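# Close the fridge with carton and upright bottles inside

## Task

Get the refrigerator door fully closed, with the carton and all three bottles inside it and each bottle standing upright. A glass bottle falling any real distance means failure, as does the door being slammed, whether opening or closing, and so does the robot tipping over or being left leaning. The result only counts if it holds by itself, not because the robot is pressing or holding something in place at the end. Loose objects may occasionally get a brief nudge from outside.

## Robot and tools

Robot: a Hello Robot Stretch 4 in a physics simulator. It has one arm on an omni-wheel base: a lift rising on a mast, a telescoping arm that reaches straight forward, a wrist with yaw, pitch and roll, and a two-finger gripper. It stands about 1.6 m tall; the base rim lies within 0.23 m of the base origin.

Frames: the base frame sits on the floor below the base centre, x ahead, y to the left, z up. hand_pose is reported in it, as a point between the open fingertips; with all wrist joints at 0 its axes line up with the base frame, and its printed position may be a little off. The odometry frame is where the base frame was when the scene began. base_odometry counts wheel rotation only, so slipping looks like travel; heading runs -3.142 to 3.142, positive to the left.

execute_actions: argument "actions" is a list holding exactly one action, or empty (then it only reports state and images). Optional "cameras": a list of head_camera, head_left_camera, head_right_camera, wrist_camera or all; omitted or null means all, [] means none. An action contains "base", "joints" or both, optionally with "pace" and "contact_limits"; or it contains only {"end_of_arm": "enable_torque"}, which reactivates wrist or gripper motors that shut themselves off.
- base: exactly one key, a relative move from where the base last reported itself. translate_m: metres straight ahead (+) or back (-), -2 to 2. strafe_m: metres sideways, left +, -2 to 2. rotate_rad: turn in place, counter-clockwise from above +, -3.2 to 3.2.
- joints: a single object keyed by joint name, each value an absolute target (not an offset). lift_m 0 to 1.2 m; arm_m 0 to 0.55 m extension; wrist_yaw_rad -1.134 to 4.276 (0 points ahead, + turns left, 3.14 tucked back, over 3.4 may hit the arm); wrist_pitch_rad -1.117 to 4.259 (0 level, 1.57 pointing down); wrist_roll_rad -1.117 to 4.259 (0 fingers level, + turns clockwise seen from behind); gripper_m -0.038 to 0.141 m fingertip gap, negative means fingers press together. Too-large joint targets are clipped and flagged; other bad values or unknown keys reject the whole call with no motion.
- pace: "slow", "default", "fast" or "max". Base speed tops out at 0.1/0.3/0.4/0.6 m/s and 1/2/3/4 rad/s respectively, further reduced when the lift is above 0.2 (down to 0.3 m/s and 1 rad/s at full height).
- contact_limits: only {"arm_m": value}, 0 (gentlest) to 0.75 (firmest), default 0.5; how hard the arm may push before halting.
All motions in one action begin together. Any single action runs at most 15 s. A joint or base you omit may keep driving toward its previous target without the status showing it. Starting tip: lift_m 0.4 together with wrist_yaw_rad 0 unfolds the wrist.

wait: "seconds" 0 to 10; commands nothing, returns state and images.
zoom_image: "camera" plus "region" [x0, y0, x1, y1] in pixels of that camera's most recent full image, origin top-left, at most 504 by 504.
finished_scene: "scene" is the number of the current scene; ends it irreversibly once the last command has been held, and reports success. Replying with no tool call ends everything.

Cameras: head_camera (420x560) at the mast top looking forward and down; turn the base to aim it. head_left_camera and head_right_camera are fisheyes (420x672) looking more steeply down, showing base and arm. wrist_camera (616x392) looks along the fingers, fingertips near the image bottom.

Result lines: base_status and joint_status give how each commanded motion ended. done (for the base: wheels turned the commanded amount, slip or not); off_target (stopped short, may still push); contact_stop_at_<key> (met resistance; that part drops its target and may go slack, a slack lift can sink, slack wheels can roll); limit_stop_at_<name>, including own_body (software prevented self-collision; moving away still works) and tilt (lean over 6 degrees; lift, arm and wheels go slack and ignore commands until upright); time_out; torque_fault (a wrist or gripper motor overloaded and went limp until enable_torque). on_its_own covers what the call did not command; "held at" is the held target, not the actual position. lidar_m: 12 horizontal ranges in metres, 30-degree sectors starting straight ahead and going counter-clockwise (4th left, 7th behind, 10th right); "-" means nothing seen or closer than 0.25 m; glass and clear plastic, thin legs and much behind may be missed. wrist_depth_mm: a 7x7 grid of median depths, 100 to 2000 mm, top-left first, clear objects omitted, robot body included. turned_by_wheels vs turned_by_imu: a gap over about 0.1 rad suggests a collision or slip, and heading error roughly equals that gap. base_tilt in degrees, forward and right positive, with a fixed bias up to about 1.5. motor_effort: percent of maximum, positive toward larger joint values, peak in brackets; biased and noisy. For wheel_0..2 positive turns the base right.

Gripping: close to a gripper_m below the object's width; squeezing harder pulls it toward the wrist, opening pushes it out. Neither the reading nor done proves a grasp; a firm grip shows as a gripper effort change.

Cautions: do not drop glass bottles or knock them over; move the fridge door gently, never slamming it; avoid driving or turning with over 1 kg held and arm_m beyond 0.2, especially fast; sustained pushing or pulling with a high gripper or high contact limit can tip the robot; pressing the gripper into things causes torque faults; raise the lift if fingertips snag on a surface. The robot keeps holding its last command while the reply is being written.

Each tool is called after ">>>" by a JSON object that holds its "fn" and its "kwargs".

## Session

>>> {"fn": "execute_actions", "kwargs": {"actions": []}}

Scene clock: 0.00 s.
base_odometry: x=+0.000 y=+0.000 heading=+0.000 (m, m, rad; odometry frame)
turned_by_wheels: +0.000 (rad since the last result)
turned_by_imu: +0.000 (rad since the last result)
base_tilt: forward=+0.4 right=-0.4 (deg)
lidar_m: 1.90 2.47 1.89 0.64 0.62 0.67 1.01 1.23 1.31 1.90 3.32 1.97
base_status: not commanded
joint_positions: lift_m=+0.197 arm_m=+0.002 wrist_yaw_rad=+3.161 wrist_pitch_rad=-0.007 wrist_roll_rad=-0.001 gripper_m=+0.057
joint_status: not commanded
motor_effort: lift_m=+18 arm_m=-1 wrist_yaw_rad=+0 wrist_pitch_rad=-7 wrist_roll_rad=+0 gripper_m=-3 wheel_0=+0 wheel_1=+0 wheel_2=+0 (%)
hand_pose: x=-0.1168 y=+0.0817 z=+0.3773 quat_wxyz=(-0.010, +0.003, +0.000, +1.000) (m; base frame)
wrist_depth_mm: - 134 153 1499 1308 1308 1308 / - 113 135 1537 1708 1708 1366 / - 120 143 1537 1708 1756 1397 / 138 137 278 1576 1661 1756 1366 / 221 1281 1397 1576 1464 1708 1430 / 231 1255 198 1308 196 1182 1182 / 227 904 960 106 917 842 866
pictures: head_camera, head_left_camera, head_right_camera, wrist_camera
Images, in order (width x height): head_camera 420x560, head_left_camera 420x672, head_right_camera 420x672, wrist_camera 616x392.

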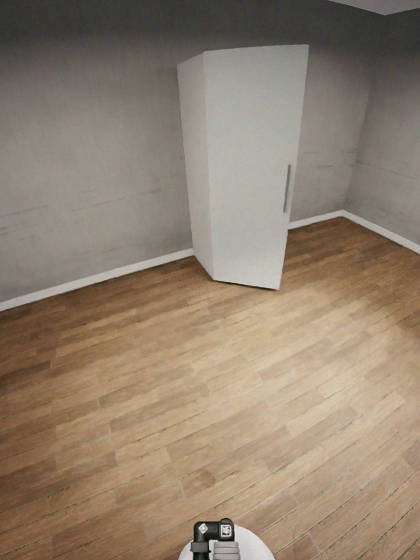

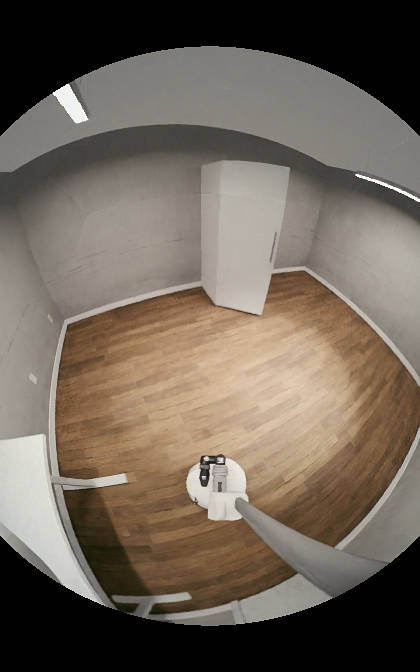

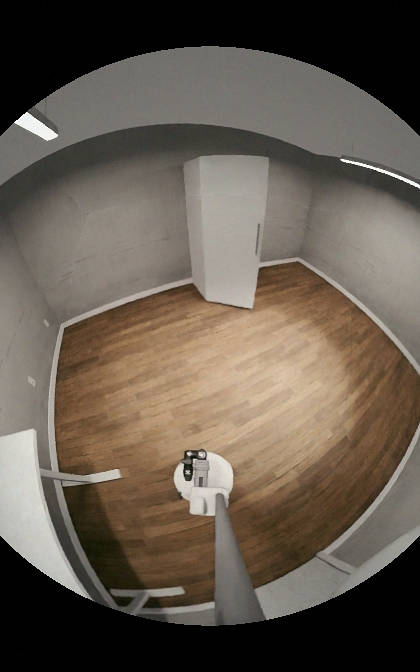

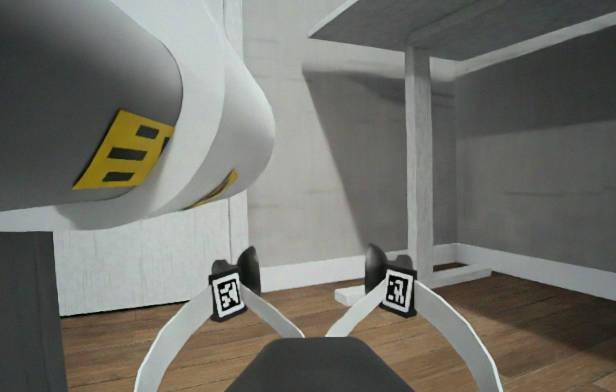

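>>> {"fn": "execute_actions", "kwargs": {"actions": [{"base":{"rotate_rad":-0.72},"joints":{"lift_m":0.4,"wrist_yaw_rad":0},"pace":"fast"}], "cameras": []}}

>>> {"fn": "execute_actions", "kwargs": {"actions": [{"base":{"translate_m":2.0},"pace":"max"}], "cameras": []}}

>>> {"fn": "execute_actions", "kwargs": {"actions": [{"base":{"rotate_rad":1.9},"pace":"fast"}], "cameras": []}}

>>> {"fn": "execute_actions", "kwargs": {"actions": [{"base":{"strafe_m":-0.45},"joints":{"lift_m":0.8},"pace":"fast"}]}}

Scene clock: 5.57 s.
base_odometry: x=+0.000 y=+0.000 heading=-0.720 (m, m, rad; odometry frame)
turned_by_wheels: -0.720 (rad since the last result)
turned_by_imu: -0.712 (rad since the last result)
base_tilt: forward=+0.4 right=-0.5 (deg)
lidar_m: 3.37 1.90 2.28 2.32 0.69 0.62 0.65 0.82 1.22 1.24 1.61 3.32
base_status: done
joint_positions: lift_m=+0.400 arm_m=+0.002 wrist_yaw_rad=+0.000 wrist_pitch_rad=-0.007 wrist_roll_rad=-0.001 gripper_m=+0.057
joint_status: all done
motor_effort: lift_m=+20(22) arm_m=+0(0) wrist_yaw_rad=-3(6) wrist_pitch_rad=-7(6) wrist_roll_rad=+2(1) gripper_m=-3(3) wheel_0=+0(6) wheel_1=-1(10) wheel_2=-1(4) (%)
hand_pose: x=+0.4619 y=-0.0873 z=+0.5800 quat_wxyz=(+1.000, +0.000, -0.003, +0.000) (m; base frame)
wrist_depth_mm: 1499 - - - - - - / 1464 - - - - - - / 1499 - - - - - - / 1537 - - - - - - / 1537 - - - - - - / 1618 1921 198 1921 196 1756 1756 / 1336 1281 1397 106 1336 1205 1255
pictures: none
No camera images: the call's "cameras" was empty. Leave "cameras" out to get every camera's image.

Scene clock: 10.83 s.
base_odometry: x=+1.503 y=-1.319 heading=-0.720 (m, m, rad; odometry frame)
turned_by_wheels: +0.000 (rad since the last result)
turned_by_imu: +0.004 (rad since the last result)
base_tilt: forward=+0.4 right=-0.5 (deg)
lidar_m: 1.51 1.84 1.70 0.85 0.87 3.24 3.31 2.20 2.02 2.06 1.59 1.47
base_status: done
joint_positions: lift_m=+0.400 arm_m=+0.002 wrist_yaw_rad=+0.000 wrist_pitch_rad=-0.007 wrist_roll_rad=-0.001 gripper_m=+0.057
joint_status: not commanded
motor_effort: lift_m=+19(20) arm_m=+0(0) wrist_yaw_rad=-1(2) wrist_pitch_rad=-6(7) wrist_roll_rad=+0(0) gripper_m=-2(4) wheel_0=+0(5) wheel_1=+0(7) wheel_2=+1(9) (%)
hand_pose: x=+0.4618 y=-0.0874 z=+0.5801 quat_wxyz=(+1.000, +0.000, -0.003, +0.000) (m; base frame)
wrist_depth_mm: 1708 1708 1537 1366 1229 1118 1042 / 1708 1708 1499 1366 1255 1118 1060 / 1661 1708 1537 1397 1255 1138 1060 / 1661 1708 1537 1397 1255 1160 1060 / 1708 1756 1537 1397 1255 1182 1078 / 1661 1708 198 1397 196 1160 1098 / 1336 1308 1366 106 1255 1138 1060
pictures: none
No camera images: the call's "cameras" was empty. Leave "cameras" out to get every camera's image.

Scene clock: 12.70 s.
base_odometry: x=+1.503 y=-1.319 heading=+1.180 (m, m, rad; odometry frame)
turned_by_wheels: +1.900 (rad since the last result)
turned_by_imu: +1.877 (rad since the last result)
base_tilt: forward=+0.3 right=-0.5 (deg)
lidar_m: 0.84 3.20 2.52 2.44 2.02 2.02 1.77 1.49 1.48 1.69 1.72 1.20
base_status: done
joint_positions: lift_m=+0.400 arm_m=+0.002 wrist_yaw_rad=+0.000 wrist_pitch_rad=-0.007 wrist_roll_rad=-0.001 gripper_m=+0.057
joint_status: not commanded
motor_effort: lift_m=+19(18) arm_m=+0(1) wrist_yaw_rad=-2(2) wrist_pitch_rad=-6(7) wrist_roll_rad=+1(0) gripper_m=-4(3) wheel_0=+0(6) wheel_1=+1(8) wheel_2=-1(10) (%)
hand_pose: x=+0.4619 y=-0.0873 z=+0.5801 quat_wxyz=(+1.000, +0.000, -0.003, +0.000) (m; base frame)
wrist_depth_mm: - - - 891 1464 904 1205 / - - - 634 1366 917 1229 / - - - 627 1499 917 1229 / - - - 640 1537 904 1229 / - - - 699 1205 904 1229 / 1921 1921 198 647 196 917 1281 / 1308 1281 1397 106 1078 960 1205
pictures: none
No camera images: the call's "cameras" was empty. Leave "cameras" out to get every camera's image.

Scene clock: 15.07 s.
base_odometry: x=+1.919 y=-1.491 heading=+1.180 (m, m, rad; odometry frame)
turned_by_wheels: +0.000 (rad since the last result)
turned_by_imu: -0.002 (rad since the last result)
base_tilt: forward=+0.4 right=-0.4 (deg)
lidar_m: 1.09 0.92 2.95 2.82 2.32 2.30 1.39 1.16 1.15 1.30 1.40 1.39
base_status: done
joint_positions: lift_m=+0.800 arm_m=+0.002 wrist_yaw_rad=+0.000 wrist_pitch_rad=-0.007 wrist_roll_rad=-0.001 gripper_m=+0.057
joint_status: all done
motor_effort: lift_m=+20(23) arm_m=+0(1) wrist_yaw_rad=+0(2) wrist_pitch_rad=-6(7) wrist_roll_rad=+1(0) gripper_m=-3(2) wheel_0=-1(9) wheel_1=+1(13) wheel_2=-1(4) (%)
hand_pose: x=+0.4618 y=-0.0874 z=+0.9800 quat_wxyz=(+1.000, +0.000, -0.003, +0.000) (m; base frame)
wrist_depth_mm: 621 960 1336 891 1160 1138 976 / 634 976 1281 904 1182 1118 991 / 634 976 1397 904 1160 1118 991 / 647 960 1336 917 1182 1138 1008 / 640 960 1308 917 1118 1138 1008 / 647 931 197 931 196 1160 1025 / 661 759 1308 106 1281 1098 1025
pictures: head_camera, head_left_camera, head_right_camera, wrist_camera
Images, in order (width x height): head_camera 420x560, head_left_camera 420x672, head_right_camera 420x672, wrist_camera 616x392.

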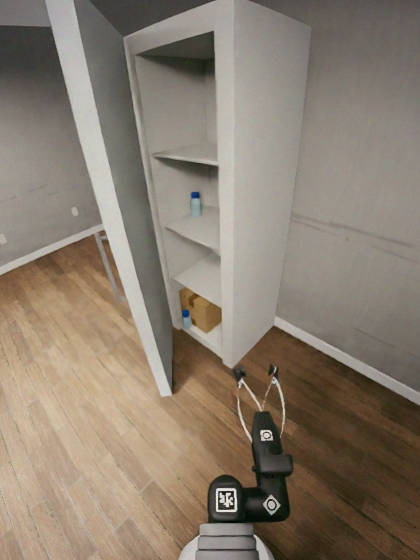

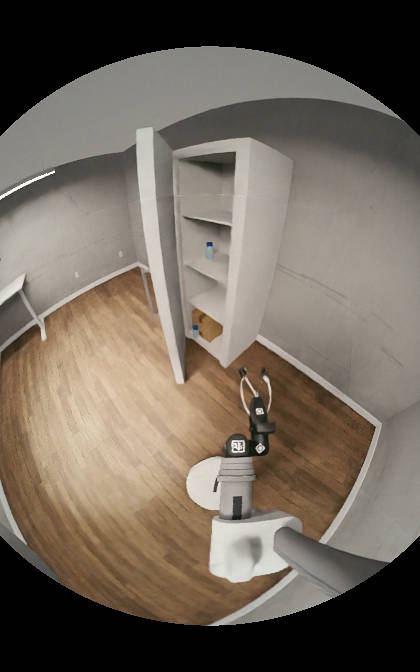

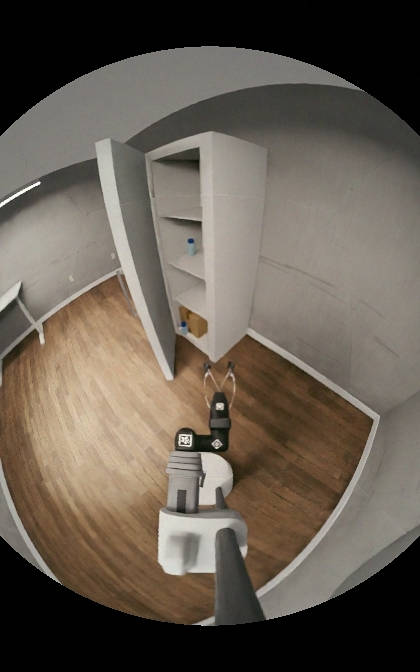

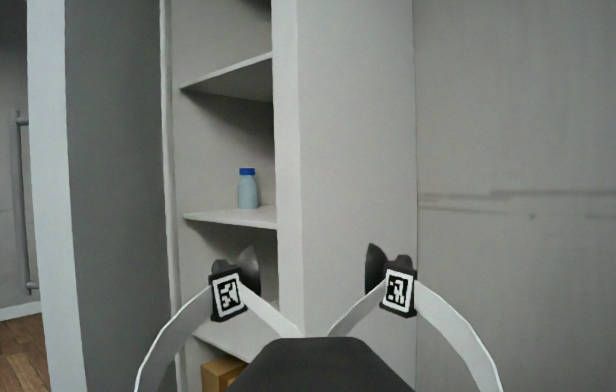

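>>> {"fn": "execute_actions", "kwargs": {"actions": [{"base":{"strafe_m":0.22},"joints":{"lift_m":0.2,"arm_m":0.45,"wrist_pitch_rad":0.3},"pace":"fast"}], "cameras": ["head_camera","wrist_camera"]}}

Scene clock: 19.17 s.
base_odometry: x=+1.716 y=-1.407 heading=+1.180 (m, m, rad; odometry frame)
turned_by_wheels: +0.000 (rad since the last result)
turned_by_imu: +0.000 (rad since the last result)
base_tilt: forward=+0.4 right=-0.4 (deg)
lidar_m: 0.83 2.86 2.74 2.64 2.15 2.16 1.56 1.31 1.31 1.50 1.54 1.15
base_status: done
joint_positions: lift_m=+0.200 arm_m=+0.449 wrist_yaw_rad=+0.000 wrist_pitch_rad=+0.302 wrist_roll_rad=-0.001 gripper_m=+0.057
joint_status: all done
motor_effort: lift_m=+16(18) arm_m=+7(7) wrist_yaw_rad=+0(0) wrist_pitch_rad=-6(7) wrist_roll_rad=+1(1) gripper_m=-2(4) wheel_0=+1(8) wheel_1=-1(11) wheel_2=-1(2) (%)
hand_pose: x=+0.8951 y=-0.0874 z=+0.2926 quat_wxyz=(+0.989, -0.001, +0.150, +0.000) (m; base frame)
wrist_depth_mm: 306 500 750 917 904 387 521 / 304 488 759 634 707 404 615 / 303 480 778 668 750 430 723 / 289 473 768 699 732 455 831 / 293 459 788 661 508 484 798 / 287 445 198 661 196 544 634 / 279 366 564 106 535 521 530
pictures: head_camera, wrist_camera
Images, in order (width x height): head_camera 420x560, wrist_camera 616x392.

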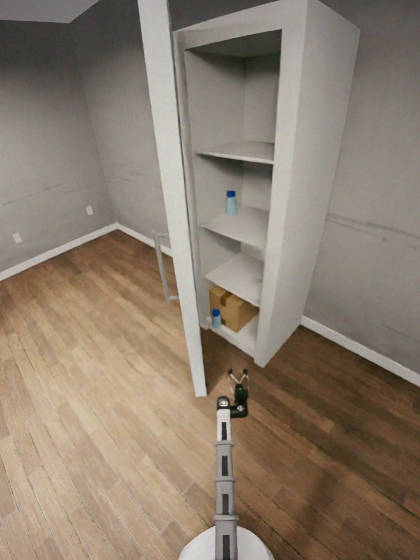

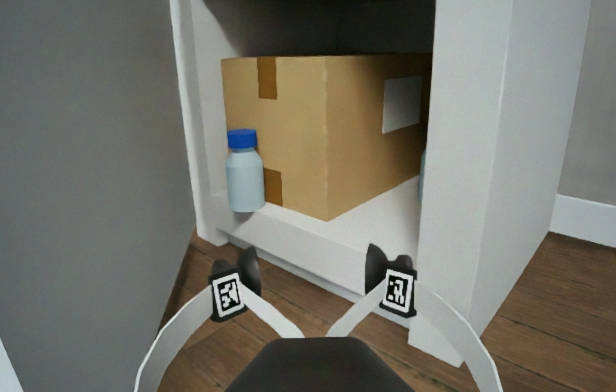

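>>> {"fn": "execute_actions", "kwargs": {"actions": [{"base":{"translate_m":0.3},"joints":{"lift_m":0.5,"arm_m":0.5,"wrist_pitch_rad":1.57}}], "cameras": ["head_camera"]}}

>>> {"fn": "execute_actions", "kwargs": {"actions": [{"base":{"strafe_m":0.4},"pace":"slow"}], "cameras": ["head_camera"]}}

Scene clock: 32.57 s.
base_odometry: x=+1.830 y=-1.129 heading=+1.180 (m, m, rad; odometry frame)
turned_by_wheels: +0.000 (rad since the last result)
turned_by_imu: +0.000 (rad since the last result)
base_tilt: forward=+0.5 right=-0.4 (deg)
lidar_m: 0.57 0.58 2.55 2.80 2.42 2.37 1.81 1.51 1.51 1.59 1.31 0.81
base_status: done
joint_positions: lift_m=+0.500 arm_m=+0.499 wrist_yaw_rad=+0.000 wrist_pitch_rad=+1.570 wrist_roll_rad=-0.001 gripper_m=+0.057
joint_status: all done
motor_effort: lift_m=+20(26) arm_m=+7(9) wrist_yaw_rad=+0(1) wrist_pitch_rad=+1(3) wrist_roll_rad=+0(2) gripper_m=-4(3) wheel_0=-1(3) wheel_1=+1(5) wheel_2=+0(7) (%)
hand_pose: x=+0.6700 y=-0.0874 z=+0.3895 quat_wxyz=(+0.708, +0.000, +0.707, +0.000) (m; base frame)
wrist_depth_mm: 327 496 603 603 480 315 255 / 322 480 609 609 603 379 609 / 317 462 609 615 615 603 615 / 297 442 621 621 621 615 615 / 297 427 627 627 621 621 621 / 289 410 198 621 196 634 634 / 278 634 634 106 640 640 634
pictures: head_camera
Images, in order (width x height): head_camera 420x560.

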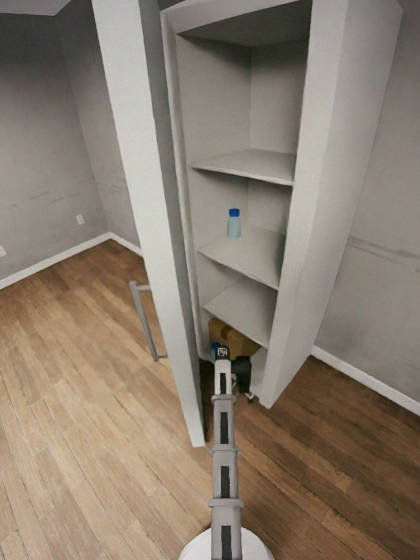

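Scene clock: 37.70 s.
base_odometry: x=+1.461 y=-0.977 heading=+1.179 (m, m, rad; odometry frame)
turned_by_wheels: +0.000 (rad since the last result)
turned_by_imu: +0.000 (rad since the last result)
base_tilt: forward=+0.5 right=-0.4 (deg)
lidar_m: 0.66 0.73 2.24 2.43 2.17 2.12 2.21 1.82 1.80 1.91 1.61 1.02
base_status: done
joint_positions: lift_m=+0.500 arm_m=+0.499 wrist_yaw_rad=+0.000 wrist_pitch_rad=+1.570 wrist_roll_rad=-0.001 gripper_m=+0.057
joint_status: not commanded
motor_effort: lift_m=+20(20) arm_m=+7(7) wrist_yaw_rad=-1(1) wrist_pitch_rad=+1(1) wrist_roll_rad=+1(0) gripper_m=-4(3) wheel_0=+1(7) wheel_1=+0(4) wheel_2=-1(5) (%)
hand_pose: x=+0.6700 y=-0.0874 z=+0.3895 quat_wxyz=(+0.707, +0.000, +0.707, +0.000) (m; base frame)
wrist_depth_mm: 174 230 347 597 603 597 603 / 195 265 433 609 609 603 609 / 224 315 609 615 615 609 609 / 251 389 615 621 615 621 615 / 315 627 627 627 621 627 627 / 627 634 198 627 196 627 627 / 640 640 640 106 640 627 634
pictures: head_camera
Images, in order (width x height): head_camera 420x560.

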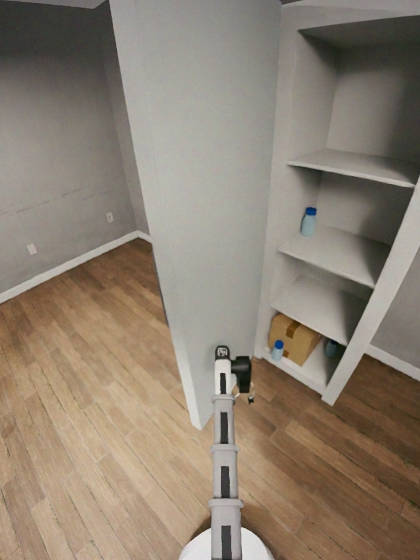

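>>> {"fn": "execute_actions", "kwargs": {"actions": [{"base":{"translate_m":0.35},"pace":"slow"}], "cameras": []}}

>>> {"fn": "execute_actions", "kwargs": {"actions": [{"base":{"rotate_rad":-0.55},"joints":{"arm_m":0.1,"wrist_pitch_rad":0.1,"gripper_m":0.1}}], "cameras": []}}

>>> {"fn": "execute_actions", "kwargs": {"actions": [{"base":{"strafe_m":0.15},"joints":{"lift_m":0.05}}], "cameras": ["head_camera","wrist_camera"]}}

Scene clock: 55.30 s.
base_odometry: x=+1.594 y=-0.654 heading=+1.177 (m, m, rad; odometry frame)
turned_by_wheels: -0.003 (rad since the last result)
turned_by_imu: -0.125 (rad since the last result)
base_tilt: forward=+0.3 right=-0.4 (deg)
lidar_m: 0.53 0.40 0.48 2.11 2.51 2.43 2.64 2.08 2.03 1.69 0.74 0.72
base_status: done
joint_positions: lift_m=+0.500 arm_m=+0.499 wrist_yaw_rad=+0.001 wrist_pitch_rad=+1.570 wrist_roll_rad=-0.001 gripper_m=+0.057
joint_status: not commanded
motor_effort: lift_m=+20(20) arm_m=+6(7) wrist_yaw_rad=-3(3) wrist_pitch_rad=+1(0) wrist_roll_rad=+1(2) gripper_m=-4(3) wheel_0=-12(12) wheel_1=-1(7) wheel_2=-20(28) (%)
hand_pose: x=+0.6702 y=-0.0874 z=+0.3895 quat_wxyz=(+0.707, -0.001, +0.707, +0.001) (m; base frame)
wrist_depth_mm: - 116 170 296 317 247 210 / - 129 211 452 445 312 251 / 111 154 285 615 442 359 322 / 123 191 436 615 621 496 492 / 150 249 621 627 627 627 517 / 183 349 198 627 196 621 627 / 229 384 634 106 634 634 634
pictures: none
No camera images: the call's "cameras" was empty. Leave "cameras" out to get every camera's image.

Scene clock: 57.60 s.
base_odometry: x=+1.595 y=-0.654 heading=+0.627 (m, m, rad; odometry frame)
turned_by_wheels: -0.550 (rad since the last result)
turned_by_imu: -0.542 (rad since the last result)
base_tilt: forward=+0.3 right=-0.4 (deg)
lidar_m: 0.73 0.52 0.41 0.43 2.14 2.52 2.46 2.65 2.08 2.01 1.76 0.76
base_status: done
joint_positions: lift_m=+0.500 arm_m=+0.101 wrist_yaw_rad=+0.000 wrist_pitch_rad=+0.102 wrist_roll_rad=+0.000 gripper_m=+0.100
joint_status: all done
motor_effort: lift_m=+18(28) arm_m=-7(10) wrist_yaw_rad=+0(32) wrist_pitch_rad=-7(91) wrist_roll_rad=-1(10) gripper_m=-1(5) wheel_0=+1(10) wheel_1=+0(8) wheel_2=+1(19) (%)
hand_pose: x=+0.5591 y=-0.0874 z=+0.6487 quat_wxyz=(+0.999, +0.000, +0.051, +0.000) (m; base frame)
wrist_depth_mm: 549 640 676 654 373 891 878 / 580 820 831 809 384 904 891 / 585 831 842 842 392 931 904 / 564 820 878 866 399 946 946 / 559 668 654 654 410 991 960 / 521 477 216 469 421 991 991 / 535 559 591 106 427 1008 1025
pictures: none
No camera images: the call's "cameras" was empty. Leave "cameras" out to get every camera's image.

Scene clock: 60.37 s.
base_odometry: x=+1.506 y=-0.532 heading=+0.627 (m, m, rad; odometry frame)
turned_by_wheels: +0.000 (rad since the last result)
turned_by_imu: +0.000 (rad since the last result)
base_tilt: forward=+0.5 right=-0.3 (deg)
lidar_m: 0.73 0.34 0.26 2.56 1.99 2.49 2.44 2.59 2.23 2.17 1.77 0.76
base_status: done
joint_positions: lift_m=+0.050 arm_m=+0.101 wrist_yaw_rad=+0.000 wrist_pitch_rad=+0.102 wrist_roll_rad=+0.000 gripper_m=+0.100
joint_status: all done
motor_effort: lift_m=+16(17) arm_m=-7(7) wrist_yaw_rad=+0(0) wrist_pitch_rad=-7(7) wrist_roll_rad=-2(0) gripper_m=-1(0) wheel_0=+1(5) wheel_1=-1(11) wheel_2=+1(3) (%)
hand_pose: x=+0.5591 y=-0.0874 z=+0.1989 quat_wxyz=(+0.999, +0.000, +0.051, +0.000) (m; base frame)
wrist_depth_mm: 402 455 436 436 798 480 370 / 415 452 442 442 820 488 375 / 424 462 455 452 820 500 389 / 433 466 462 462 668 496 399 / 445 449 436 466 480 430 407 / 455 455 217 436 427 421 415 / 462 466 484 106 466 430 430
pictures: head_camera, wrist_camera
Images, in order (width x height): head_camera 420x560, wrist_camera 616x392.

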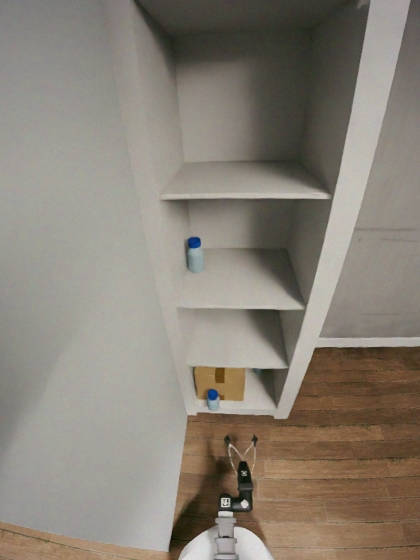

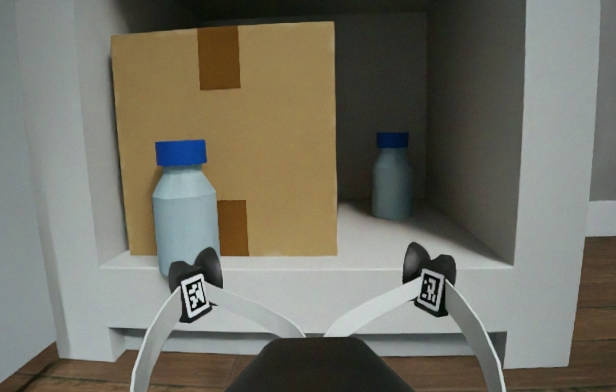

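>>> {"fn": "execute_actions", "kwargs": {"actions": [{"base":{"rotate_rad":0.175},"joints":{"lift_m":0.01,"arm_m":0.2,"gripper_m":0.12}}], "cameras": ["wrist_camera"]}}

Scene clock: 64.03 s.
base_odometry: x=+1.507 y=-0.532 heading=+0.802 (m, m, rad; odometry frame)
turned_by_wheels: +0.175 (rad since the last result)
turned_by_imu: +0.172 (rad since the last result)
base_tilt: forward=+0.4 right=-0.4 (deg)
lidar_m: 0.53 0.29 0.27 1.99 2.06 2.43 2.42 2.55 2.19 2.18 1.55 0.75
base_status: done
joint_positions: lift_m=+0.010 arm_m=+0.199 wrist_yaw_rad=+0.000 wrist_pitch_rad=+0.102 wrist_roll_rad=+0.000 gripper_m=+0.120
joint_status: all done
motor_effort: lift_m=+16(11) arm_m=+7(9) wrist_yaw_rad=-1(0) wrist_pitch_rad=-7(7) wrist_roll_rad=-1(0) gripper_m=-1(1) wheel_0=-1(3) wheel_1=+1(1) wheel_2=+0(5) (%)
hand_pose: x=+0.6567 y=-0.0874 z=+0.1589 quat_wxyz=(+0.999, +0.000, +0.051, +0.000) (m; base frame)
wrist_depth_mm: 263 332 359 338 324 310 627 / 265 340 366 345 332 315 634 / 266 345 375 303 338 327 492 / 263 355 384 303 349 336 492 / 268 359 357 314 349 334 332 / 267 317 349 336 315 294 289 / 266 377 394 106 327 314 297
pictures: wrist_camera
Images, in order (width x height): wrist_camera 616x392.

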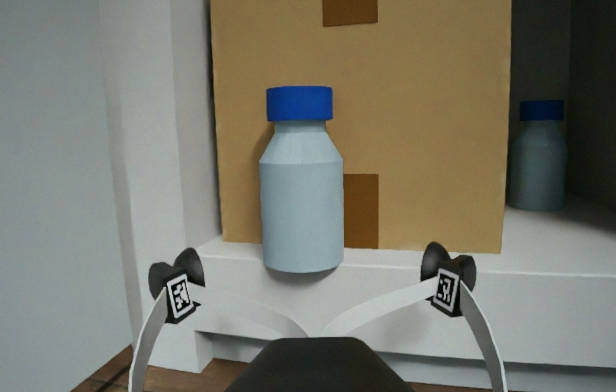

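>>> {"fn": "execute_actions", "kwargs": {"actions": [{"base":{"rotate_rad":0.012},"joints":{"arm_m":0.305},"pace":"slow"}], "cameras": ["wrist_camera"]}}

>>> {"fn": "execute_actions", "kwargs": {"actions": [{"joints":{"gripper_m":0.035}}], "cameras": ["wrist_camera"]}}

Scene clock: 69.30 s.
base_odometry: x=+1.507 y=-0.532 heading=+0.814 (m, m, rad; odometry frame)
turned_by_wheels: +0.012 (rad since the last result)
turned_by_imu: +0.011 (rad since the last result)
base_tilt: forward=+0.4 right=-0.4 (deg)
lidar_m: 0.52 0.29 0.25 1.99 2.08 2.44 2.42 2.56 2.18 2.18 1.50 0.75
base_status: done
joint_positions: lift_m=+0.010 arm_m=+0.304 wrist_yaw_rad=+0.000 wrist_pitch_rad=+0.102 wrist_roll_rad=+0.000 gripper_m=+0.120
joint_status: all done
motor_effort: lift_m=+16(16) arm_m=+7(8) wrist_yaw_rad=-2(1) wrist_pitch_rad=-7(7) wrist_roll_rad=-1(1) gripper_m=-1(0) wheel_0=-1(3) wheel_1=+0(1) wheel_2=-2(2) (%)
hand_pose: x=+0.7616 y=-0.0874 z=+0.1589 quat_wxyz=(+0.999, +0.000, +0.051, +0.000) (m; base frame)
wrist_depth_mm: 239 232 258 242 230 217 209 / 246 238 265 190 234 223 213 / 251 244 271 198 239 228 218 / 256 251 278 191 243 233 224 / 263 256 282 195 247 236 229 / 231 262 236 199 213 213 229 / 229 265 249 106 215 205 196
pictures: wrist_camera
Images, in order (width x height): wrist_camera 616x392.

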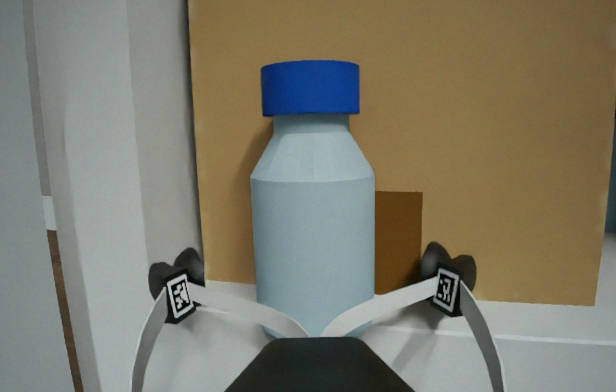

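Scene clock: 71.03 s.
base_odometry: x=+1.507 y=-0.532 heading=+0.814 (m, m, rad; odometry frame)
turned_by_wheels: +0.000 (rad since the last result)
turned_by_imu: +0.000 (rad since the last result)
base_tilt: forward=+0.5 right=-0.4 (deg)
lidar_m: 0.52 0.29 0.25 1.99 2.11 2.45 2.43 2.54 2.18 2.16 1.51 0.75
base_status: not commanded
joint_positions: lift_m=+0.010 arm_m=+0.304 wrist_yaw_rad=+0.000 wrist_pitch_rad=+0.103 wrist_roll_rad=-0.001 gripper_m=+0.035
joint_status: all done
motor_effort: lift_m=+15(16) arm_m=+7(7) wrist_yaw_rad=+1(0) wrist_pitch_rad=-10(10) wrist_roll_rad=-1(1) gripper_m=-16(17) wheel_0=-1(1) wheel_1=+0(0) wheel_2=-1(1) (%)
hand_pose: x=+0.7616 y=-0.0875 z=+0.1587 quat_wxyz=(+0.999, +0.000, +0.052, +0.000) (m; base frame)
wrist_depth_mm: 238 232 257 241 230 219 210 / 246 238 263 181 234 222 213 / 248 245 271 189 240 228 220 / 255 250 278 182 242 234 224 / 264 257 285 186 217 238 229 / 230 260 190 192 196 216 227 / 229 266 249 106 215 206 196
pictures: wrist_camera
Images, in order (width x height): wrist_camera 616x392.

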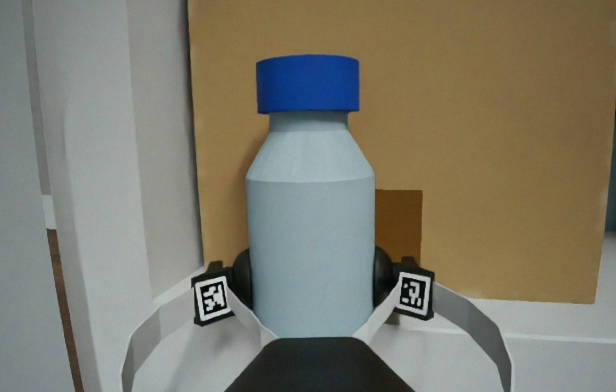

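>>> {"fn": "execute_actions", "kwargs": {"actions": [{"joints":{"lift_m":0.03,"arm_m":0.26}}], "cameras": []}}

>>> {"fn": "execute_actions", "kwargs": {"actions": [{"base":{"rotate_rad":-0.335},"pace":"slow"}], "cameras": ["wrist_camera"]}}

>>> {"fn": "execute_actions", "kwargs": {"actions": [{"joints":{"arm_m":0.42},"pace":"slow","contact_limits":{"arm_m":0.2}}], "cameras": ["wrist_camera","head_camera"]}}

Scene clock: 75.27 s.
base_odometry: x=+1.507 y=-0.532 heading=+0.814 (m, m, rad; odometry frame)
turned_by_wheels: +0.000 (rad since the last result)
turned_by_imu: +0.000 (rad since the last result)
base_tilt: forward=+0.4 right=-0.5 (deg)
lidar_m: 0.54 0.28 0.26 1.99 2.09 2.45 2.44 2.55 2.18 2.18 1.53 0.74
base_status: not commanded
joint_positions: lift_m=+0.030 arm_m=+0.261 wrist_yaw_rad=+0.000 wrist_pitch_rad=+0.106 wrist_roll_rad=-0.001 gripper_m=+0.035
joint_status: all done
motor_effort: lift_m=+21(22) arm_m=-7(6) wrist_yaw_rad=-1(1) wrist_pitch_rad=-18(18) wrist_roll_rad=-1(0) gripper_m=-18(18) wheel_0=-1(1) wheel_1=+0(0) wheel_2=-1(2) (%)
hand_pose: x=+0.7190 y=-0.0874 z=+0.1774 quat_wxyz=(+0.999, +0.000, +0.053, +0.000) (m; base frame)
wrist_depth_mm: 236 272 300 282 267 254 243 / 239 281 304 182 272 259 250 / 241 290 312 190 279 266 256 / 237 296 320 182 285 272 262 / 243 304 324 186 219 279 271 / 242 309 191 191 196 250 265 / 241 310 301 106 259 248 236
pictures: none
No camera images: the call's "cameras" was empty. Leave "cameras" out to get every camera's image.

Scene clock: 76.70 s.
base_odometry: x=+1.507 y=-0.532 heading=+0.479 (m, m, rad; odometry frame)
turned_by_wheels: -0.335 (rad since the last result)
turned_by_imu: -0.331 (rad since the last result)
base_tilt: forward=+0.4 right=-0.3 (deg)
lidar_m: 0.69 0.39 0.26 0.29 2.01 2.40 2.44 2.50 2.34 2.16 2.06 0.78
base_status: done
joint_positions: lift_m=+0.030 arm_m=+0.261 wrist_yaw_rad=+0.000 wrist_pitch_rad=+0.106 wrist_roll_rad=-0.001 gripper_m=+0.035
joint_status: not commanded
motor_effort: lift_m=+21(22) arm_m=-7(7) wrist_yaw_rad=+1(2) wrist_pitch_rad=-18(18) wrist_roll_rad=-1(0) gripper_m=-17(17) wheel_0=+0(4) wheel_1=+1(5) wheel_2=+1(8) (%)
hand_pose: x=+0.7190 y=-0.0875 z=+0.1774 quat_wxyz=(+0.999, +0.000, +0.053, +0.000) (m; base frame)
wrist_depth_mm: 276 279 455 661 407 257 262 / 281 285 362 182 377 265 267 / 289 294 430 190 418 271 276 / 294 298 345 182 357 277 891 / 303 309 312 187 218 283 640 / 282 283 190 191 196 290 492 / 272 276 281 106 293 300 397
pictures: wrist_camera
Images, in order (width x height): wrist_camera 616x392.

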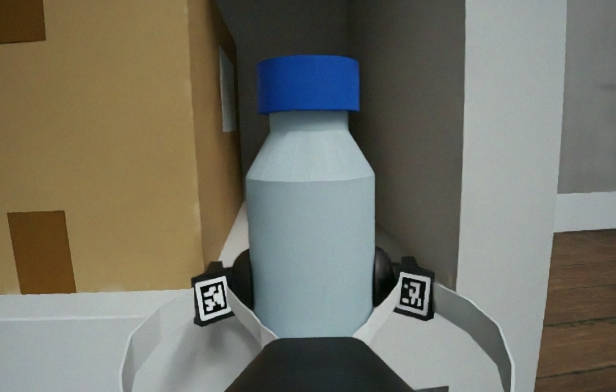

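Scene clock: 79.57 s.
base_odometry: x=+1.507 y=-0.532 heading=+0.479 (m, m, rad; odometry frame)
turned_by_wheels: +0.000 (rad since the last result)
turned_by_imu: +0.000 (rad since the last result)
base_tilt: forward=+0.4 right=-0.4 (deg)
lidar_m: 0.73 0.39 0.27 0.27 2.00 2.39 2.45 2.50 2.31 2.16 1.99 0.80
base_status: not commanded
joint_positions: lift_m=+0.030 arm_m=+0.419 wrist_yaw_rad=+0.000 wrist_pitch_rad=+0.106 wrist_roll_rad=-0.001 gripper_m=+0.035
joint_status: all done
motor_effort: lift_m=+22(21) arm_m=+7(5) wrist_yaw_rad=+0(0) wrist_pitch_rad=-17(18) wrist_roll_rad=+0(1) gripper_m=-18(16) wheel_0=+0(0) wheel_1=+1(1) wheel_2=+1(1) (%)
contact_limits: arm_m 0.2
hand_pose: x=+0.8765 y=-0.0875 z=+0.1774 quat_wxyz=(+0.999, +0.000, +0.053, +0.000) (m; base frame)
wrist_depth_mm: 133 203 500 512 362 208 - / 136 202 436 182 338 212 164 / 139 201 521 190 377 216 167 / 142 199 418 182 319 218 168 / 146 195 338 187 218 221 170 / 150 173 190 191 196 196 170 / 154 159 224 106 217 195 -
pictures: head_camera, wrist_camera
Images, in order (width x height): head_camera 420x560, wrist_camera 616x392.

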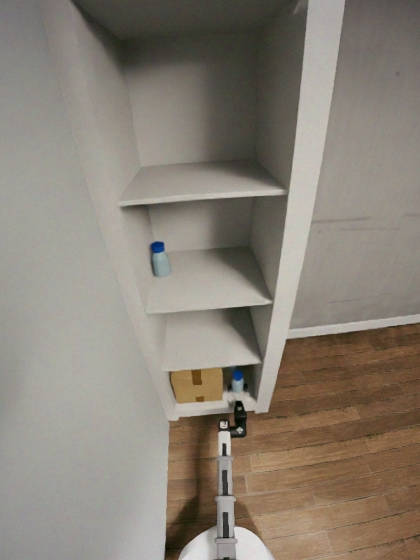

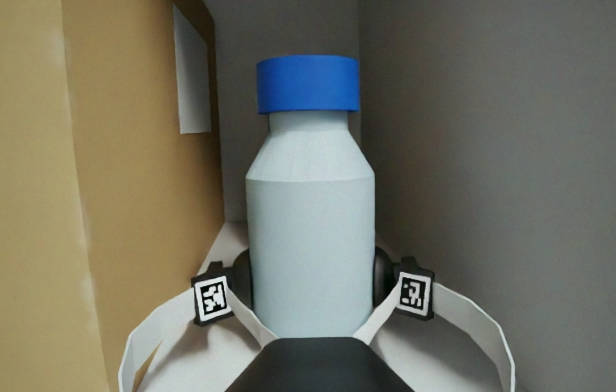

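>>> {"fn": "execute_actions", "kwargs": {"actions": [{"joints":{"lift_m":0.012},"pace":"slow"}], "cameras": []}}

>>> {"fn": "execute_actions", "kwargs": {"actions": [{"joints":{"gripper_m":0.095}}], "cameras": []}}

>>> {"fn": "execute_actions", "kwargs": {"actions": [{"base":{"translate_m":-0.45},"joints":{"arm_m":0.0}}], "cameras": ["wrist_camera"]}}

>>> {"fn": "execute_actions", "kwargs": {"actions": [{"base":{"strafe_m":0.65},"joints":{"lift_m":0.3,"wrist_yaw_rad":1.5,"gripper_m":0}}], "cameras": ["head_camera","head_right_camera"]}}

Scene clock: 84.23 s.
base_odometry: x=+1.507 y=-0.532 heading=+0.479 (m, m, rad; odometry frame)
turned_by_wheels: +0.000 (rad since the last result)
turned_by_imu: +0.000 (rad since the last result)
base_tilt: forward=+0.4 right=-0.5 (deg)
lidar_m: 0.74 0.39 0.26 0.25 1.99 2.37 2.45 2.50 2.33 2.16 2.02 0.78
base_status: not commanded
joint_positions: lift_m=+0.012 arm_m=+0.419 wrist_yaw_rad=+0.000 wrist_pitch_rad=+0.106 wrist_roll_rad=-0.001 gripper_m=+0.035
joint_status: all done
motor_effort: lift_m=+16(18) arm_m=+7(7) wrist_yaw_rad=+1(0) wrist_pitch_rad=-17(18) wrist_roll_rad=-1(0) gripper_m=-18(17) wheel_0=+0(0) wheel_1=+1(1) wheel_2=+1(1) (%)
hand_pose: x=+0.8765 y=-0.0875 z=+0.1599 quat_wxyz=(+0.999, +0.000, +0.053, +0.000) (m; base frame)
wrist_depth_mm: 133 202 504 521 362 208 - / 137 202 439 182 338 213 164 / 140 202 525 189 377 216 167 / 143 198 415 182 319 218 168 / 146 195 301 186 219 220 169 / 150 173 189 191 196 195 170 / 153 159 193 106 188 175 -
pictures: none
No camera images: the call's "cameras" was empty. Leave "cameras" out to get every camera's image.

Scene clock: 85.67 s.
base_odometry: x=+1.507 y=-0.532 heading=+0.479 (m, m, rad; odometry frame)
turned_by_wheels: +0.000 (rad since the last result)
turned_by_imu: +0.000 (rad since the last result)
base_tilt: forward=+0.4 right=-0.4 (deg)
lidar_m: 0.74 0.37 0.25 0.27 2.00 2.38 2.45 2.52 2.32 2.16 2.02 0.79
base_status: not commanded
joint_positions: lift_m=+0.012 arm_m=+0.419 wrist_yaw_rad=+0.000 wrist_pitch_rad=+0.103 wrist_roll_rad=-0.001 gripper_m=+0.095
joint_status: all done
motor_effort: lift_m=+17(16) arm_m=+7(7) wrist_yaw_rad=+1(0) wrist_pitch_rad=-8(17) wrist_roll_rad=-1(2) gripper_m=-1(17) wheel_0=+0(0) wheel_1=+1(1) wheel_2=+1(1) (%)
hand_pose: x=+0.8766 y=-0.0875 z=+0.1608 quat_wxyz=(+0.999, +0.000, +0.051, +0.000) (m; base frame)
wrist_depth_mm: 133 202 504 512 364 208 - / 136 202 517 190 370 212 164 / 139 201 525 197 379 216 167 / 143 198 421 190 319 218 168 / 146 195 309 195 229 219 169 / 150 175 216 198 210 195 170 / 153 170 197 106 191 179 -
pictures: none
No camera images: the call's "cameras" was empty. Leave "cameras" out to get every camera's image.

Scene clock: 88.63 s.
base_odometry: x=+1.107 y=-0.740 heading=+0.479 (m, m, rad; odometry frame)
turned_by_wheels: +0.000 (rad since the last result)
turned_by_imu: -0.001 (rad since the last result)
base_tilt: forward=+0.4 right=-0.4 (deg)
lidar_m: 1.19 0.57 2.31 2.26 1.81 2.12 2.00 1.99 2.39 2.21 2.25 1.86
base_status: done
joint_positions: lift_m=+0.012 arm_m=+0.151 wrist_yaw_rad=+0.000 wrist_pitch_rad=+0.102 wrist_roll_rad=-0.001 gripper_m=+0.095
joint_status: arm_m limit_stop_at_own_body (moved -0.267 of -0.419)
joint sent to its limit — the command would take arm_m past its lower limit, so that joint was sent only as far as its limit.
on_its_own: lift_m is slack since a limit_stop_at_own_body; arm_m is slack since a limit_stop_at_own_body (your +0.000 is given up)
motor_effort: lift_m=+18(17) arm_m=+0(8) wrist_yaw_rad=+0(6) wrist_pitch_rad=-7(8) wrist_roll_rad=-2(0) gripper_m=-2(1) wheel_0=+0(5) wheel_1=+1(2) wheel_2=-2(8) (%)
hand_pose: x=+0.6091 y=-0.0875 z=+0.1609 quat_wxyz=(+0.999, +0.000, +0.051, +0.000) (m; base frame)
wrist_depth_mm: 574 788 1060 1042 1098 1397 1430 / 574 798 854 1229 820 1397 1430 / 580 798 866 1042 854 1430 1464 / 559 809 831 842 1042 1366 1336 / 569 798 798 788 768 750 732 / 535 535 473 530 466 480 504 / 410 402 424 106 413 384 389
pictures: wrist_camera
Images, in order (width x height): wrist_camera 616x392.

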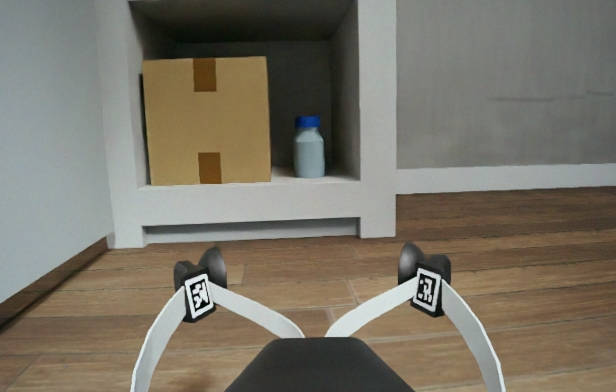

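not run: a stop came earlier in this reply.

>>> {"fn": "execute_actions", "kwargs": {"actions": [{"joints":{"lift_m":0.3,"arm_m":0.05,"gripper_m":0}}], "cameras": []}}

>>> {"fn": "execute_actions", "kwargs": {"actions": [{"joints":{"arm_m":0.005,"wrist_yaw_rad":3.14}}], "cameras": []}}

>>> {"fn": "execute_actions", "kwargs": {"actions": [{"base":{"strafe_m":0.66},"pace":"fast"}], "cameras": []}}

>>> {"fn": "execute_actions", "kwargs": {"actions": [{"base":{"translate_m":0.65}}], "cameras": ["head_right_camera"]}}

>>> {"fn": "execute_actions", "kwargs": {"actions": [{"base":{"strafe_m":-0.6},"pace":"slow"}], "cameras": ["head_right_camera"]}}

Scene clock: 95.00 s.
base_odometry: x=+1.107 y=-0.740 heading=+0.479 (m, m, rad; odometry frame)
turned_by_wheels: +0.000 (rad since the last result)
turned_by_imu: +0.000 (rad since the last result)
base_tilt: forward=+0.5 right=-0.4 (deg)
lidar_m: 1.19 0.57 2.31 2.26 1.77 2.13 1.99 1.99 2.38 2.21 2.25 1.84
base_status: not commanded
joint_positions: lift_m=+0.300 arm_m=+0.051 wrist_yaw_rad=+0.000 wrist_pitch_rad=+0.102 wrist_roll_rad=-0.001 gripper_m=+0.000
joint_status: all done
motor_effort: lift_m=+20(27) arm_m=-7(7) wrist_yaw_rad=+0(1) wrist_pitch_rad=-7(7) wrist_roll_rad=-1(1) gripper_m=-6(4) wheel_0=+0(0) wheel_1=+1(2) wheel_2=-1(2) (%)
hand_pose: x=+0.5092 y=-0.0874 z=+0.4486 quat_wxyz=(+0.999, +0.000, +0.051, +0.000) (m; base frame)
wrist_depth_mm: 564 842 1281 1281 1430 1464 1499 / 564 866 1281 1308 1499 1537 1537 / 564 891 1366 1366 1537 1576 1576 / 539 891 976 1366 1576 1576 1618 / 554 866 1008 1008 1430 1661 1576 / 539 842 186 206 186 1138 1118 / 525 699 891 106 878 809 878
pictures: none
No camera images: the call's "cameras" was empty. Leave "cameras" out to get every camera's image.

Scene clock: 97.43 s.
base_odometry: x=+1.107 y=-0.740 heading=+0.479 (m, m, rad; odometry frame)
turned_by_wheels: +0.000 (rad since the last result)
turned_by_imu: +0.000 (rad since the last result)
base_tilt: forward=+0.3 right=-0.4 (deg)
lidar_m: 1.18 0.55 2.30 2.27 1.79 2.12 1.98 2.01 2.39 2.21 2.26 1.85
base_status: not commanded
joint_positions: lift_m=+0.300 arm_m=+0.006 wrist_yaw_rad=+3.140 wrist_pitch_rad=+0.102 wrist_roll_rad=-0.001 gripper_m=+0.000
joint_status: all done
motor_effort: lift_m=+21(20) arm_m=-7(6) wrist_yaw_rad=+2(3) wrist_pitch_rad=-7(7) wrist_roll_rad=-1(0) gripper_m=-5(6) wheel_0=+0(0) wheel_1=+1(1) wheel_2=-1(1) (%)
hand_pose: x=-0.1097 y=+0.0880 z=+0.4486 quat_wxyz=(+0.001, -0.051, +0.000, +0.999) (m; base frame)
wrist_depth_mm: - 117 147 - - - - / - 124 163 - - - - / 135 134 - - - - - / - - - - - - - / 1576 1863 1808 1808 1708 1661 1618 / 1078 1205 185 205 186 1160 1138 / 236 904 917 106 891 831 891
pictures: none
No camera images: the call's "cameras" was empty. Leave "cameras" out to get every camera's image.

Scene clock: 100.30 s.
base_odometry: x=+0.803 y=-0.154 heading=+0.479 (m, m, rad; odometry frame)
turned_by_wheels: +0.000 (rad since the last result)
turned_by_imu: +0.001 (rad since the last result)
base_tilt: forward=+0.4 right=-0.5 (deg)
lidar_m: 1.09 1.72 2.01 1.87 1.17 1.47 2.03 2.08 2.68 2.88 2.62 0.59
base_status: done
joint_positions: lift_m=+0.300 arm_m=+0.006 wrist_yaw_rad=+3.140 wrist_pitch_rad=+0.102 wrist_roll_rad=-0.001 gripper_m=+0.000
joint_status: not commanded
motor_effort: lift_m=+20(20) arm_m=-7(7) wrist_yaw_rad=+0(0) wrist_pitch_rad=-7(7) wrist_roll_rad=-2(0) gripper_m=-6(6) wheel_0=+0(10) wheel_1=+0(13) wheel_2=-1(3) (%)
hand_pose: x=-0.1097 y=+0.0879 z=+0.4486 quat_wxyz=(+0.001, -0.051, +0.000, +0.999) (m; base frame)
wrist_depth_mm: - 117 147 - - - 1618 / - 123 163 - - - - / 134 134 - - - - - / - - - - - - - / 1576 1808 1863 1756 1756 1756 1661 / 1042 1205 186 206 186 1138 1138 / 236 904 904 106 878 820 878
pictures: none
No camera images: the call's "cameras" was empty. Leave "cameras" out to get every camera's image.

Scene clock: 103.93 s.
base_odometry: x=+1.380 y=+0.145 heading=+0.479 (m, m, rad; odometry frame)
turned_by_wheels: +0.000 (rad since the last result)
turned_by_imu: +0.001 (rad since the last result)
base_tilt: forward=+0.4 right=-0.5 (deg)
lidar_m: 1.03 1.06 1.39 1.93 1.70 1.60 2.71 2.77 0.26 0.29 0.29 0.42
base_status: done
joint_positions: lift_m=+0.300 arm_m=+0.006 wrist_yaw_rad=+3.140 wrist_pitch_rad=+0.102 wrist_roll_rad=-0.001 gripper_m=+0.000
joint_status: not commanded
motor_effort: lift_m=+20(20) arm_m=-7(7) wrist_yaw_rad=+0(0) wrist_pitch_rad=-7(7) wrist_roll_rad=+0(1) gripper_m=-5(5) wheel_0=-1(4) wheel_1=+0(5) wheel_2=+0(7) (%)
hand_pose: x=-0.1097 y=+0.0879 z=+0.4486 quat_wxyz=(+0.001, -0.051, +0.000, +0.999) (m; base frame)
wrist_depth_mm: - 117 147 - - - 1661 / - 123 163 - - - - / 135 134 - - - - - / - - - - - - - / 1537 1808 1863 1756 1756 1708 1661 / 1078 1229 185 206 186 1160 1118 / 236 878 917 106 891 831 866
pictures: head_right_camera
Images, in order (width x height): head_right_camera 420x672.

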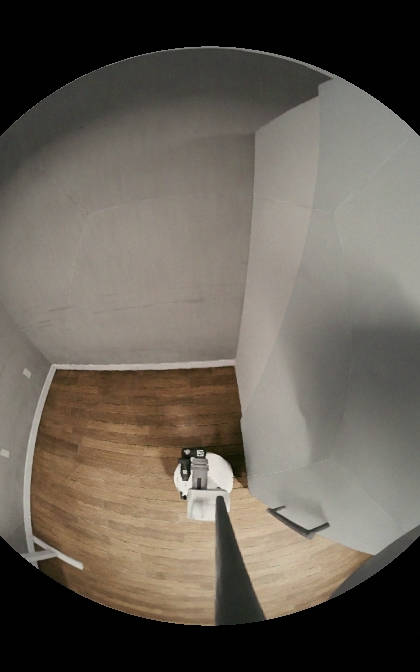

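Scene clock: 111.07 s.
base_odometry: x=+1.656 y=-0.387 heading=+0.479 (m, m, rad; odometry frame)
turned_by_wheels: +0.000 (rad since the last result)
turned_by_imu: -0.002 (rad since the last result)
base_tilt: forward=+0.5 right=-0.5 (deg)
lidar_m: 0.25 0.31 1.45 2.52 2.04 2.26 2.64 2.73 2.39 2.21 0.25 -
base_status: done
joint_positions: lift_m=+0.300 arm_m=+0.006 wrist_yaw_rad=+3.140 wrist_pitch_rad=+0.102 wrist_roll_rad=-0.001 gripper_m=+0.000
joint_status: not commanded
motor_effort: lift_m=+20(20) arm_m=-7(7) wrist_yaw_rad=+0(0) wrist_pitch_rad=-7(7) wrist_roll_rad=-1(1) gripper_m=-3(5) wheel_0=-1(10) wheel_1=+0(4) wheel_2=-1(3) (%)
hand_pose: x=-0.1097 y=+0.0879 z=+0.4486 quat_wxyz=(+0.001, -0.051, +0.000, +0.999) (m; base frame)
wrist_depth_mm: - 117 147 - - - - / - 123 163 - - - - / 134 134 - - - - - / - - - - - - - / 1537 1808 1863 1756 1708 1708 1661 / 242 1229 186 206 186 1138 1118 / 235 891 891 106 891 820 878
pictures: head_right_camera
Images, in order (width x height): head_right_camera 420x672.

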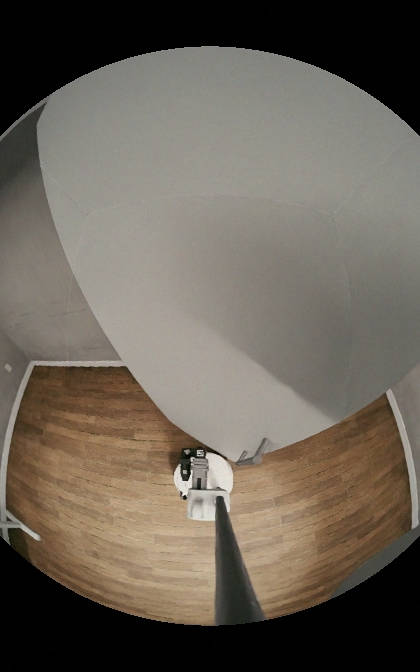

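>>> {"fn": "execute_actions", "kwargs": {"actions": [{"base":{"translate_m":0.2},"pace":"slow"}], "cameras": []}}

>>> {"fn": "execute_actions", "kwargs": {"actions": [{"base":{"translate_m":0.04},"pace":"slow"}], "cameras": ["head_right_camera"]}}

Scene clock: 116.63 s.
base_odometry: x=+1.834 y=-0.295 heading=+0.479 (m, m, rad; odometry frame)
turned_by_wheels: +0.000 (rad since the last result)
turned_by_imu: +0.000 (rad since the last result)
base_tilt: forward=+0.3 right=-0.4 (deg)
lidar_m: 0.27 0.26 0.37 2.54 2.15 2.34 2.85 2.93 2.35 2.19 0.37 0.29
base_status: done
joint_positions: lift_m=+0.300 arm_m=+0.006 wrist_yaw_rad=+3.140 wrist_pitch_rad=+0.102 wrist_roll_rad=-0.001 gripper_m=+0.000
joint_status: not commanded
motor_effort: lift_m=+20(20) arm_m=-7(7) wrist_yaw_rad=+1(1) wrist_pitch_rad=-7(7) wrist_roll_rad=+0(0) gripper_m=-6(5) wheel_0=+1(5) wheel_1=+0(4) wheel_2=-1(10) (%)
hand_pose: x=-0.1097 y=+0.0879 z=+0.4486 quat_wxyz=(+0.001, -0.051, +0.000, +0.999) (m; base frame)
wrist_depth_mm: - 117 147 - - - - / - 123 163 - - - - / 134 134 - - - - - / - - - - - - - / 1537 1863 1808 1808 1756 1708 1661 / 1060 1205 186 206 186 1138 1138 / 235 904 917 106 878 820 891
pictures: none
No camera images: the call's "cameras" was empty. Leave "cameras" out to get every camera's image.

Scene clock: 118.17 s.
base_odometry: x=+1.869 y=-0.277 heading=+0.479 (m, m, rad; odometry frame)
turned_by_wheels: +0.000 (rad since the last result)
turned_by_imu: +0.000 (rad since the last result)
base_tilt: forward=+0.3 right=-0.4 (deg)
lidar_m: 0.25 0.25 0.30 2.54 2.19 2.39 2.91 2.96 2.36 2.19 0.34 0.25
base_status: done
joint_positions: lift_m=+0.300 arm_m=+0.006 wrist_yaw_rad=+3.140 wrist_pitch_rad=+0.102 wrist_roll_rad=-0.001 gripper_m=+0.000
joint_status: not commanded
motor_effort: lift_m=+19(20) arm_m=-7(7) wrist_yaw_rad=+1(1) wrist_pitch_rad=-7(7) wrist_roll_rad=+0(0) gripper_m=-5(7) wheel_0=+0(3) wheel_1=+1(5) wheel_2=-1(6) (%)
hand_pose: x=-0.1097 y=+0.0879 z=+0.4486 quat_wxyz=(+0.001, -0.051, +0.000, +0.999) (m; base frame)
wrist_depth_mm: - 117 147 - - - - / - 123 163 - - - - / 134 134 - - - - - / - - - - - - - / 1537 1808 1863 1756 1756 1708 1661 / 1060 1229 186 206 186 1160 1118 / 236 904 891 106 891 820 878
pictures: head_right_camera
Images, in order (width x height): head_right_camera 420x672.

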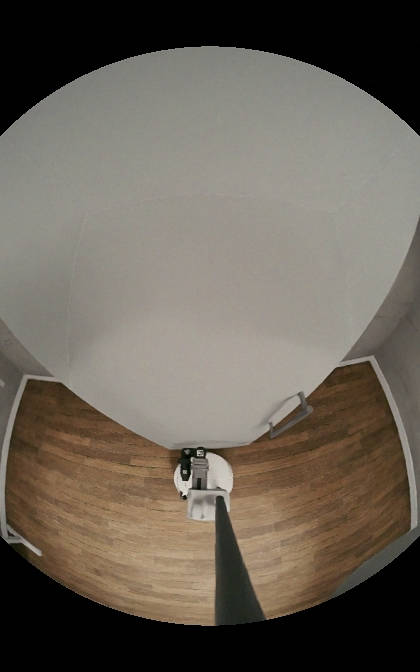

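It seems to have latched itself; a small confirming push.

>>> {"fn": "execute_actions", "kwargs": {"actions": [{"base":{"translate_m":0.035},"pace":"slow"}], "cameras": []}}

>>> {"fn": "execute_actions", "kwargs": {"actions": [{"base":{"translate_m":-0.08},"pace":"fast"}], "cameras": []}}

>>> {"fn": "finished_scene", "kwargs": {"scene": 1}}

Scene clock: 122.50 s.
base_odometry: x=+1.899 y=-0.261 heading=+0.479 (m, m, rad; odometry frame)
turned_by_wheels: +0.000 (rad since the last result)
turned_by_imu: +0.025 (rad since the last result)
base_tilt: forward=+0.3 right=-0.4 (deg)
lidar_m: - 0.25 0.28 2.53 2.17 2.41 2.91 3.00 2.34 2.21 0.32 0.25
base_status: done
joint_positions: lift_m=+0.300 arm_m=+0.006 wrist_yaw_rad=+3.140 wrist_pitch_rad=+0.102 wrist_roll_rad=-0.001 gripper_m=+0.000
joint_status: not commanded
motor_effort: lift_m=+19(20) arm_m=-7(7) wrist_yaw_rad=+0(2) wrist_pitch_rad=-7(7) wrist_roll_rad=-2(1) gripper_m=-5(5) wheel_0=+16(24) wheel_1=+14(28) wheel_2=-24(29) (%)
hand_pose: x=-0.1097 y=+0.0879 z=+0.4486 quat_wxyz=(+0.001, -0.051, +0.000, +0.999) (m; base frame)
wrist_depth_mm: - 117 147 - - - - / - 123 163 - - - - / 134 134 - - - - - / - - - - - - - / 1537 1863 1808 1756 1756 1661 1618 / 241 1229 186 206 186 1138 1138 / 236 904 904 106 891 842 866
pictures: none
No camera images: the call's "cameras" was empty. Leave "cameras" out to get every camera's image.

Scene clock: 123.77 s.
base_odometry: x=+1.828 y=-0.298 heading=+0.479 (m, m, rad; odometry frame)
turned_by_wheels: +0.000 (rad since the last result)
turned_by_imu: +0.000 (rad since the last result)
base_tilt: forward=+0.4 right=-0.4 (deg)
lidar_m: 0.26 0.29 1.23 2.53 2.16 2.39 2.83 2.89 2.34 2.20 0.39 0.30
base_status: done
joint_positions: lift_m=+0.300 arm_m=+0.006 wrist_yaw_rad=+3.140 wrist_pitch_rad=+0.102 wrist_roll_rad=-0.001 gripper_m=+0.000
joint_status: not commanded
motor_effort: lift_m=+20(19) arm_m=-7(7) wrist_yaw_rad=-1(0) wrist_pitch_rad=-7(7) wrist_roll_rad=-1(1) gripper_m=-6(6) wheel_0=+2(14) wheel_1=+0(13) wheel_2=+0(24) (%)
hand_pose: x=-0.1097 y=+0.0879 z=+0.4486 quat_wxyz=(+0.001, -0.051, +0.000, +0.999) (m; base frame)
wrist_depth_mm: - 117 147 - - - - / - 123 163 - - - - / 134 133 - - - - - / - - - - - - - / 1499 1863 1808 1808 1756 1708 1661 / 241 1229 185 206 186 1160 1118 / 236 891 917 106 891 820 878
pictures: none
No camera images: the call's "cameras" was empty. Leave "cameras" out to get every camera's image.

The scene is finished: the task was done.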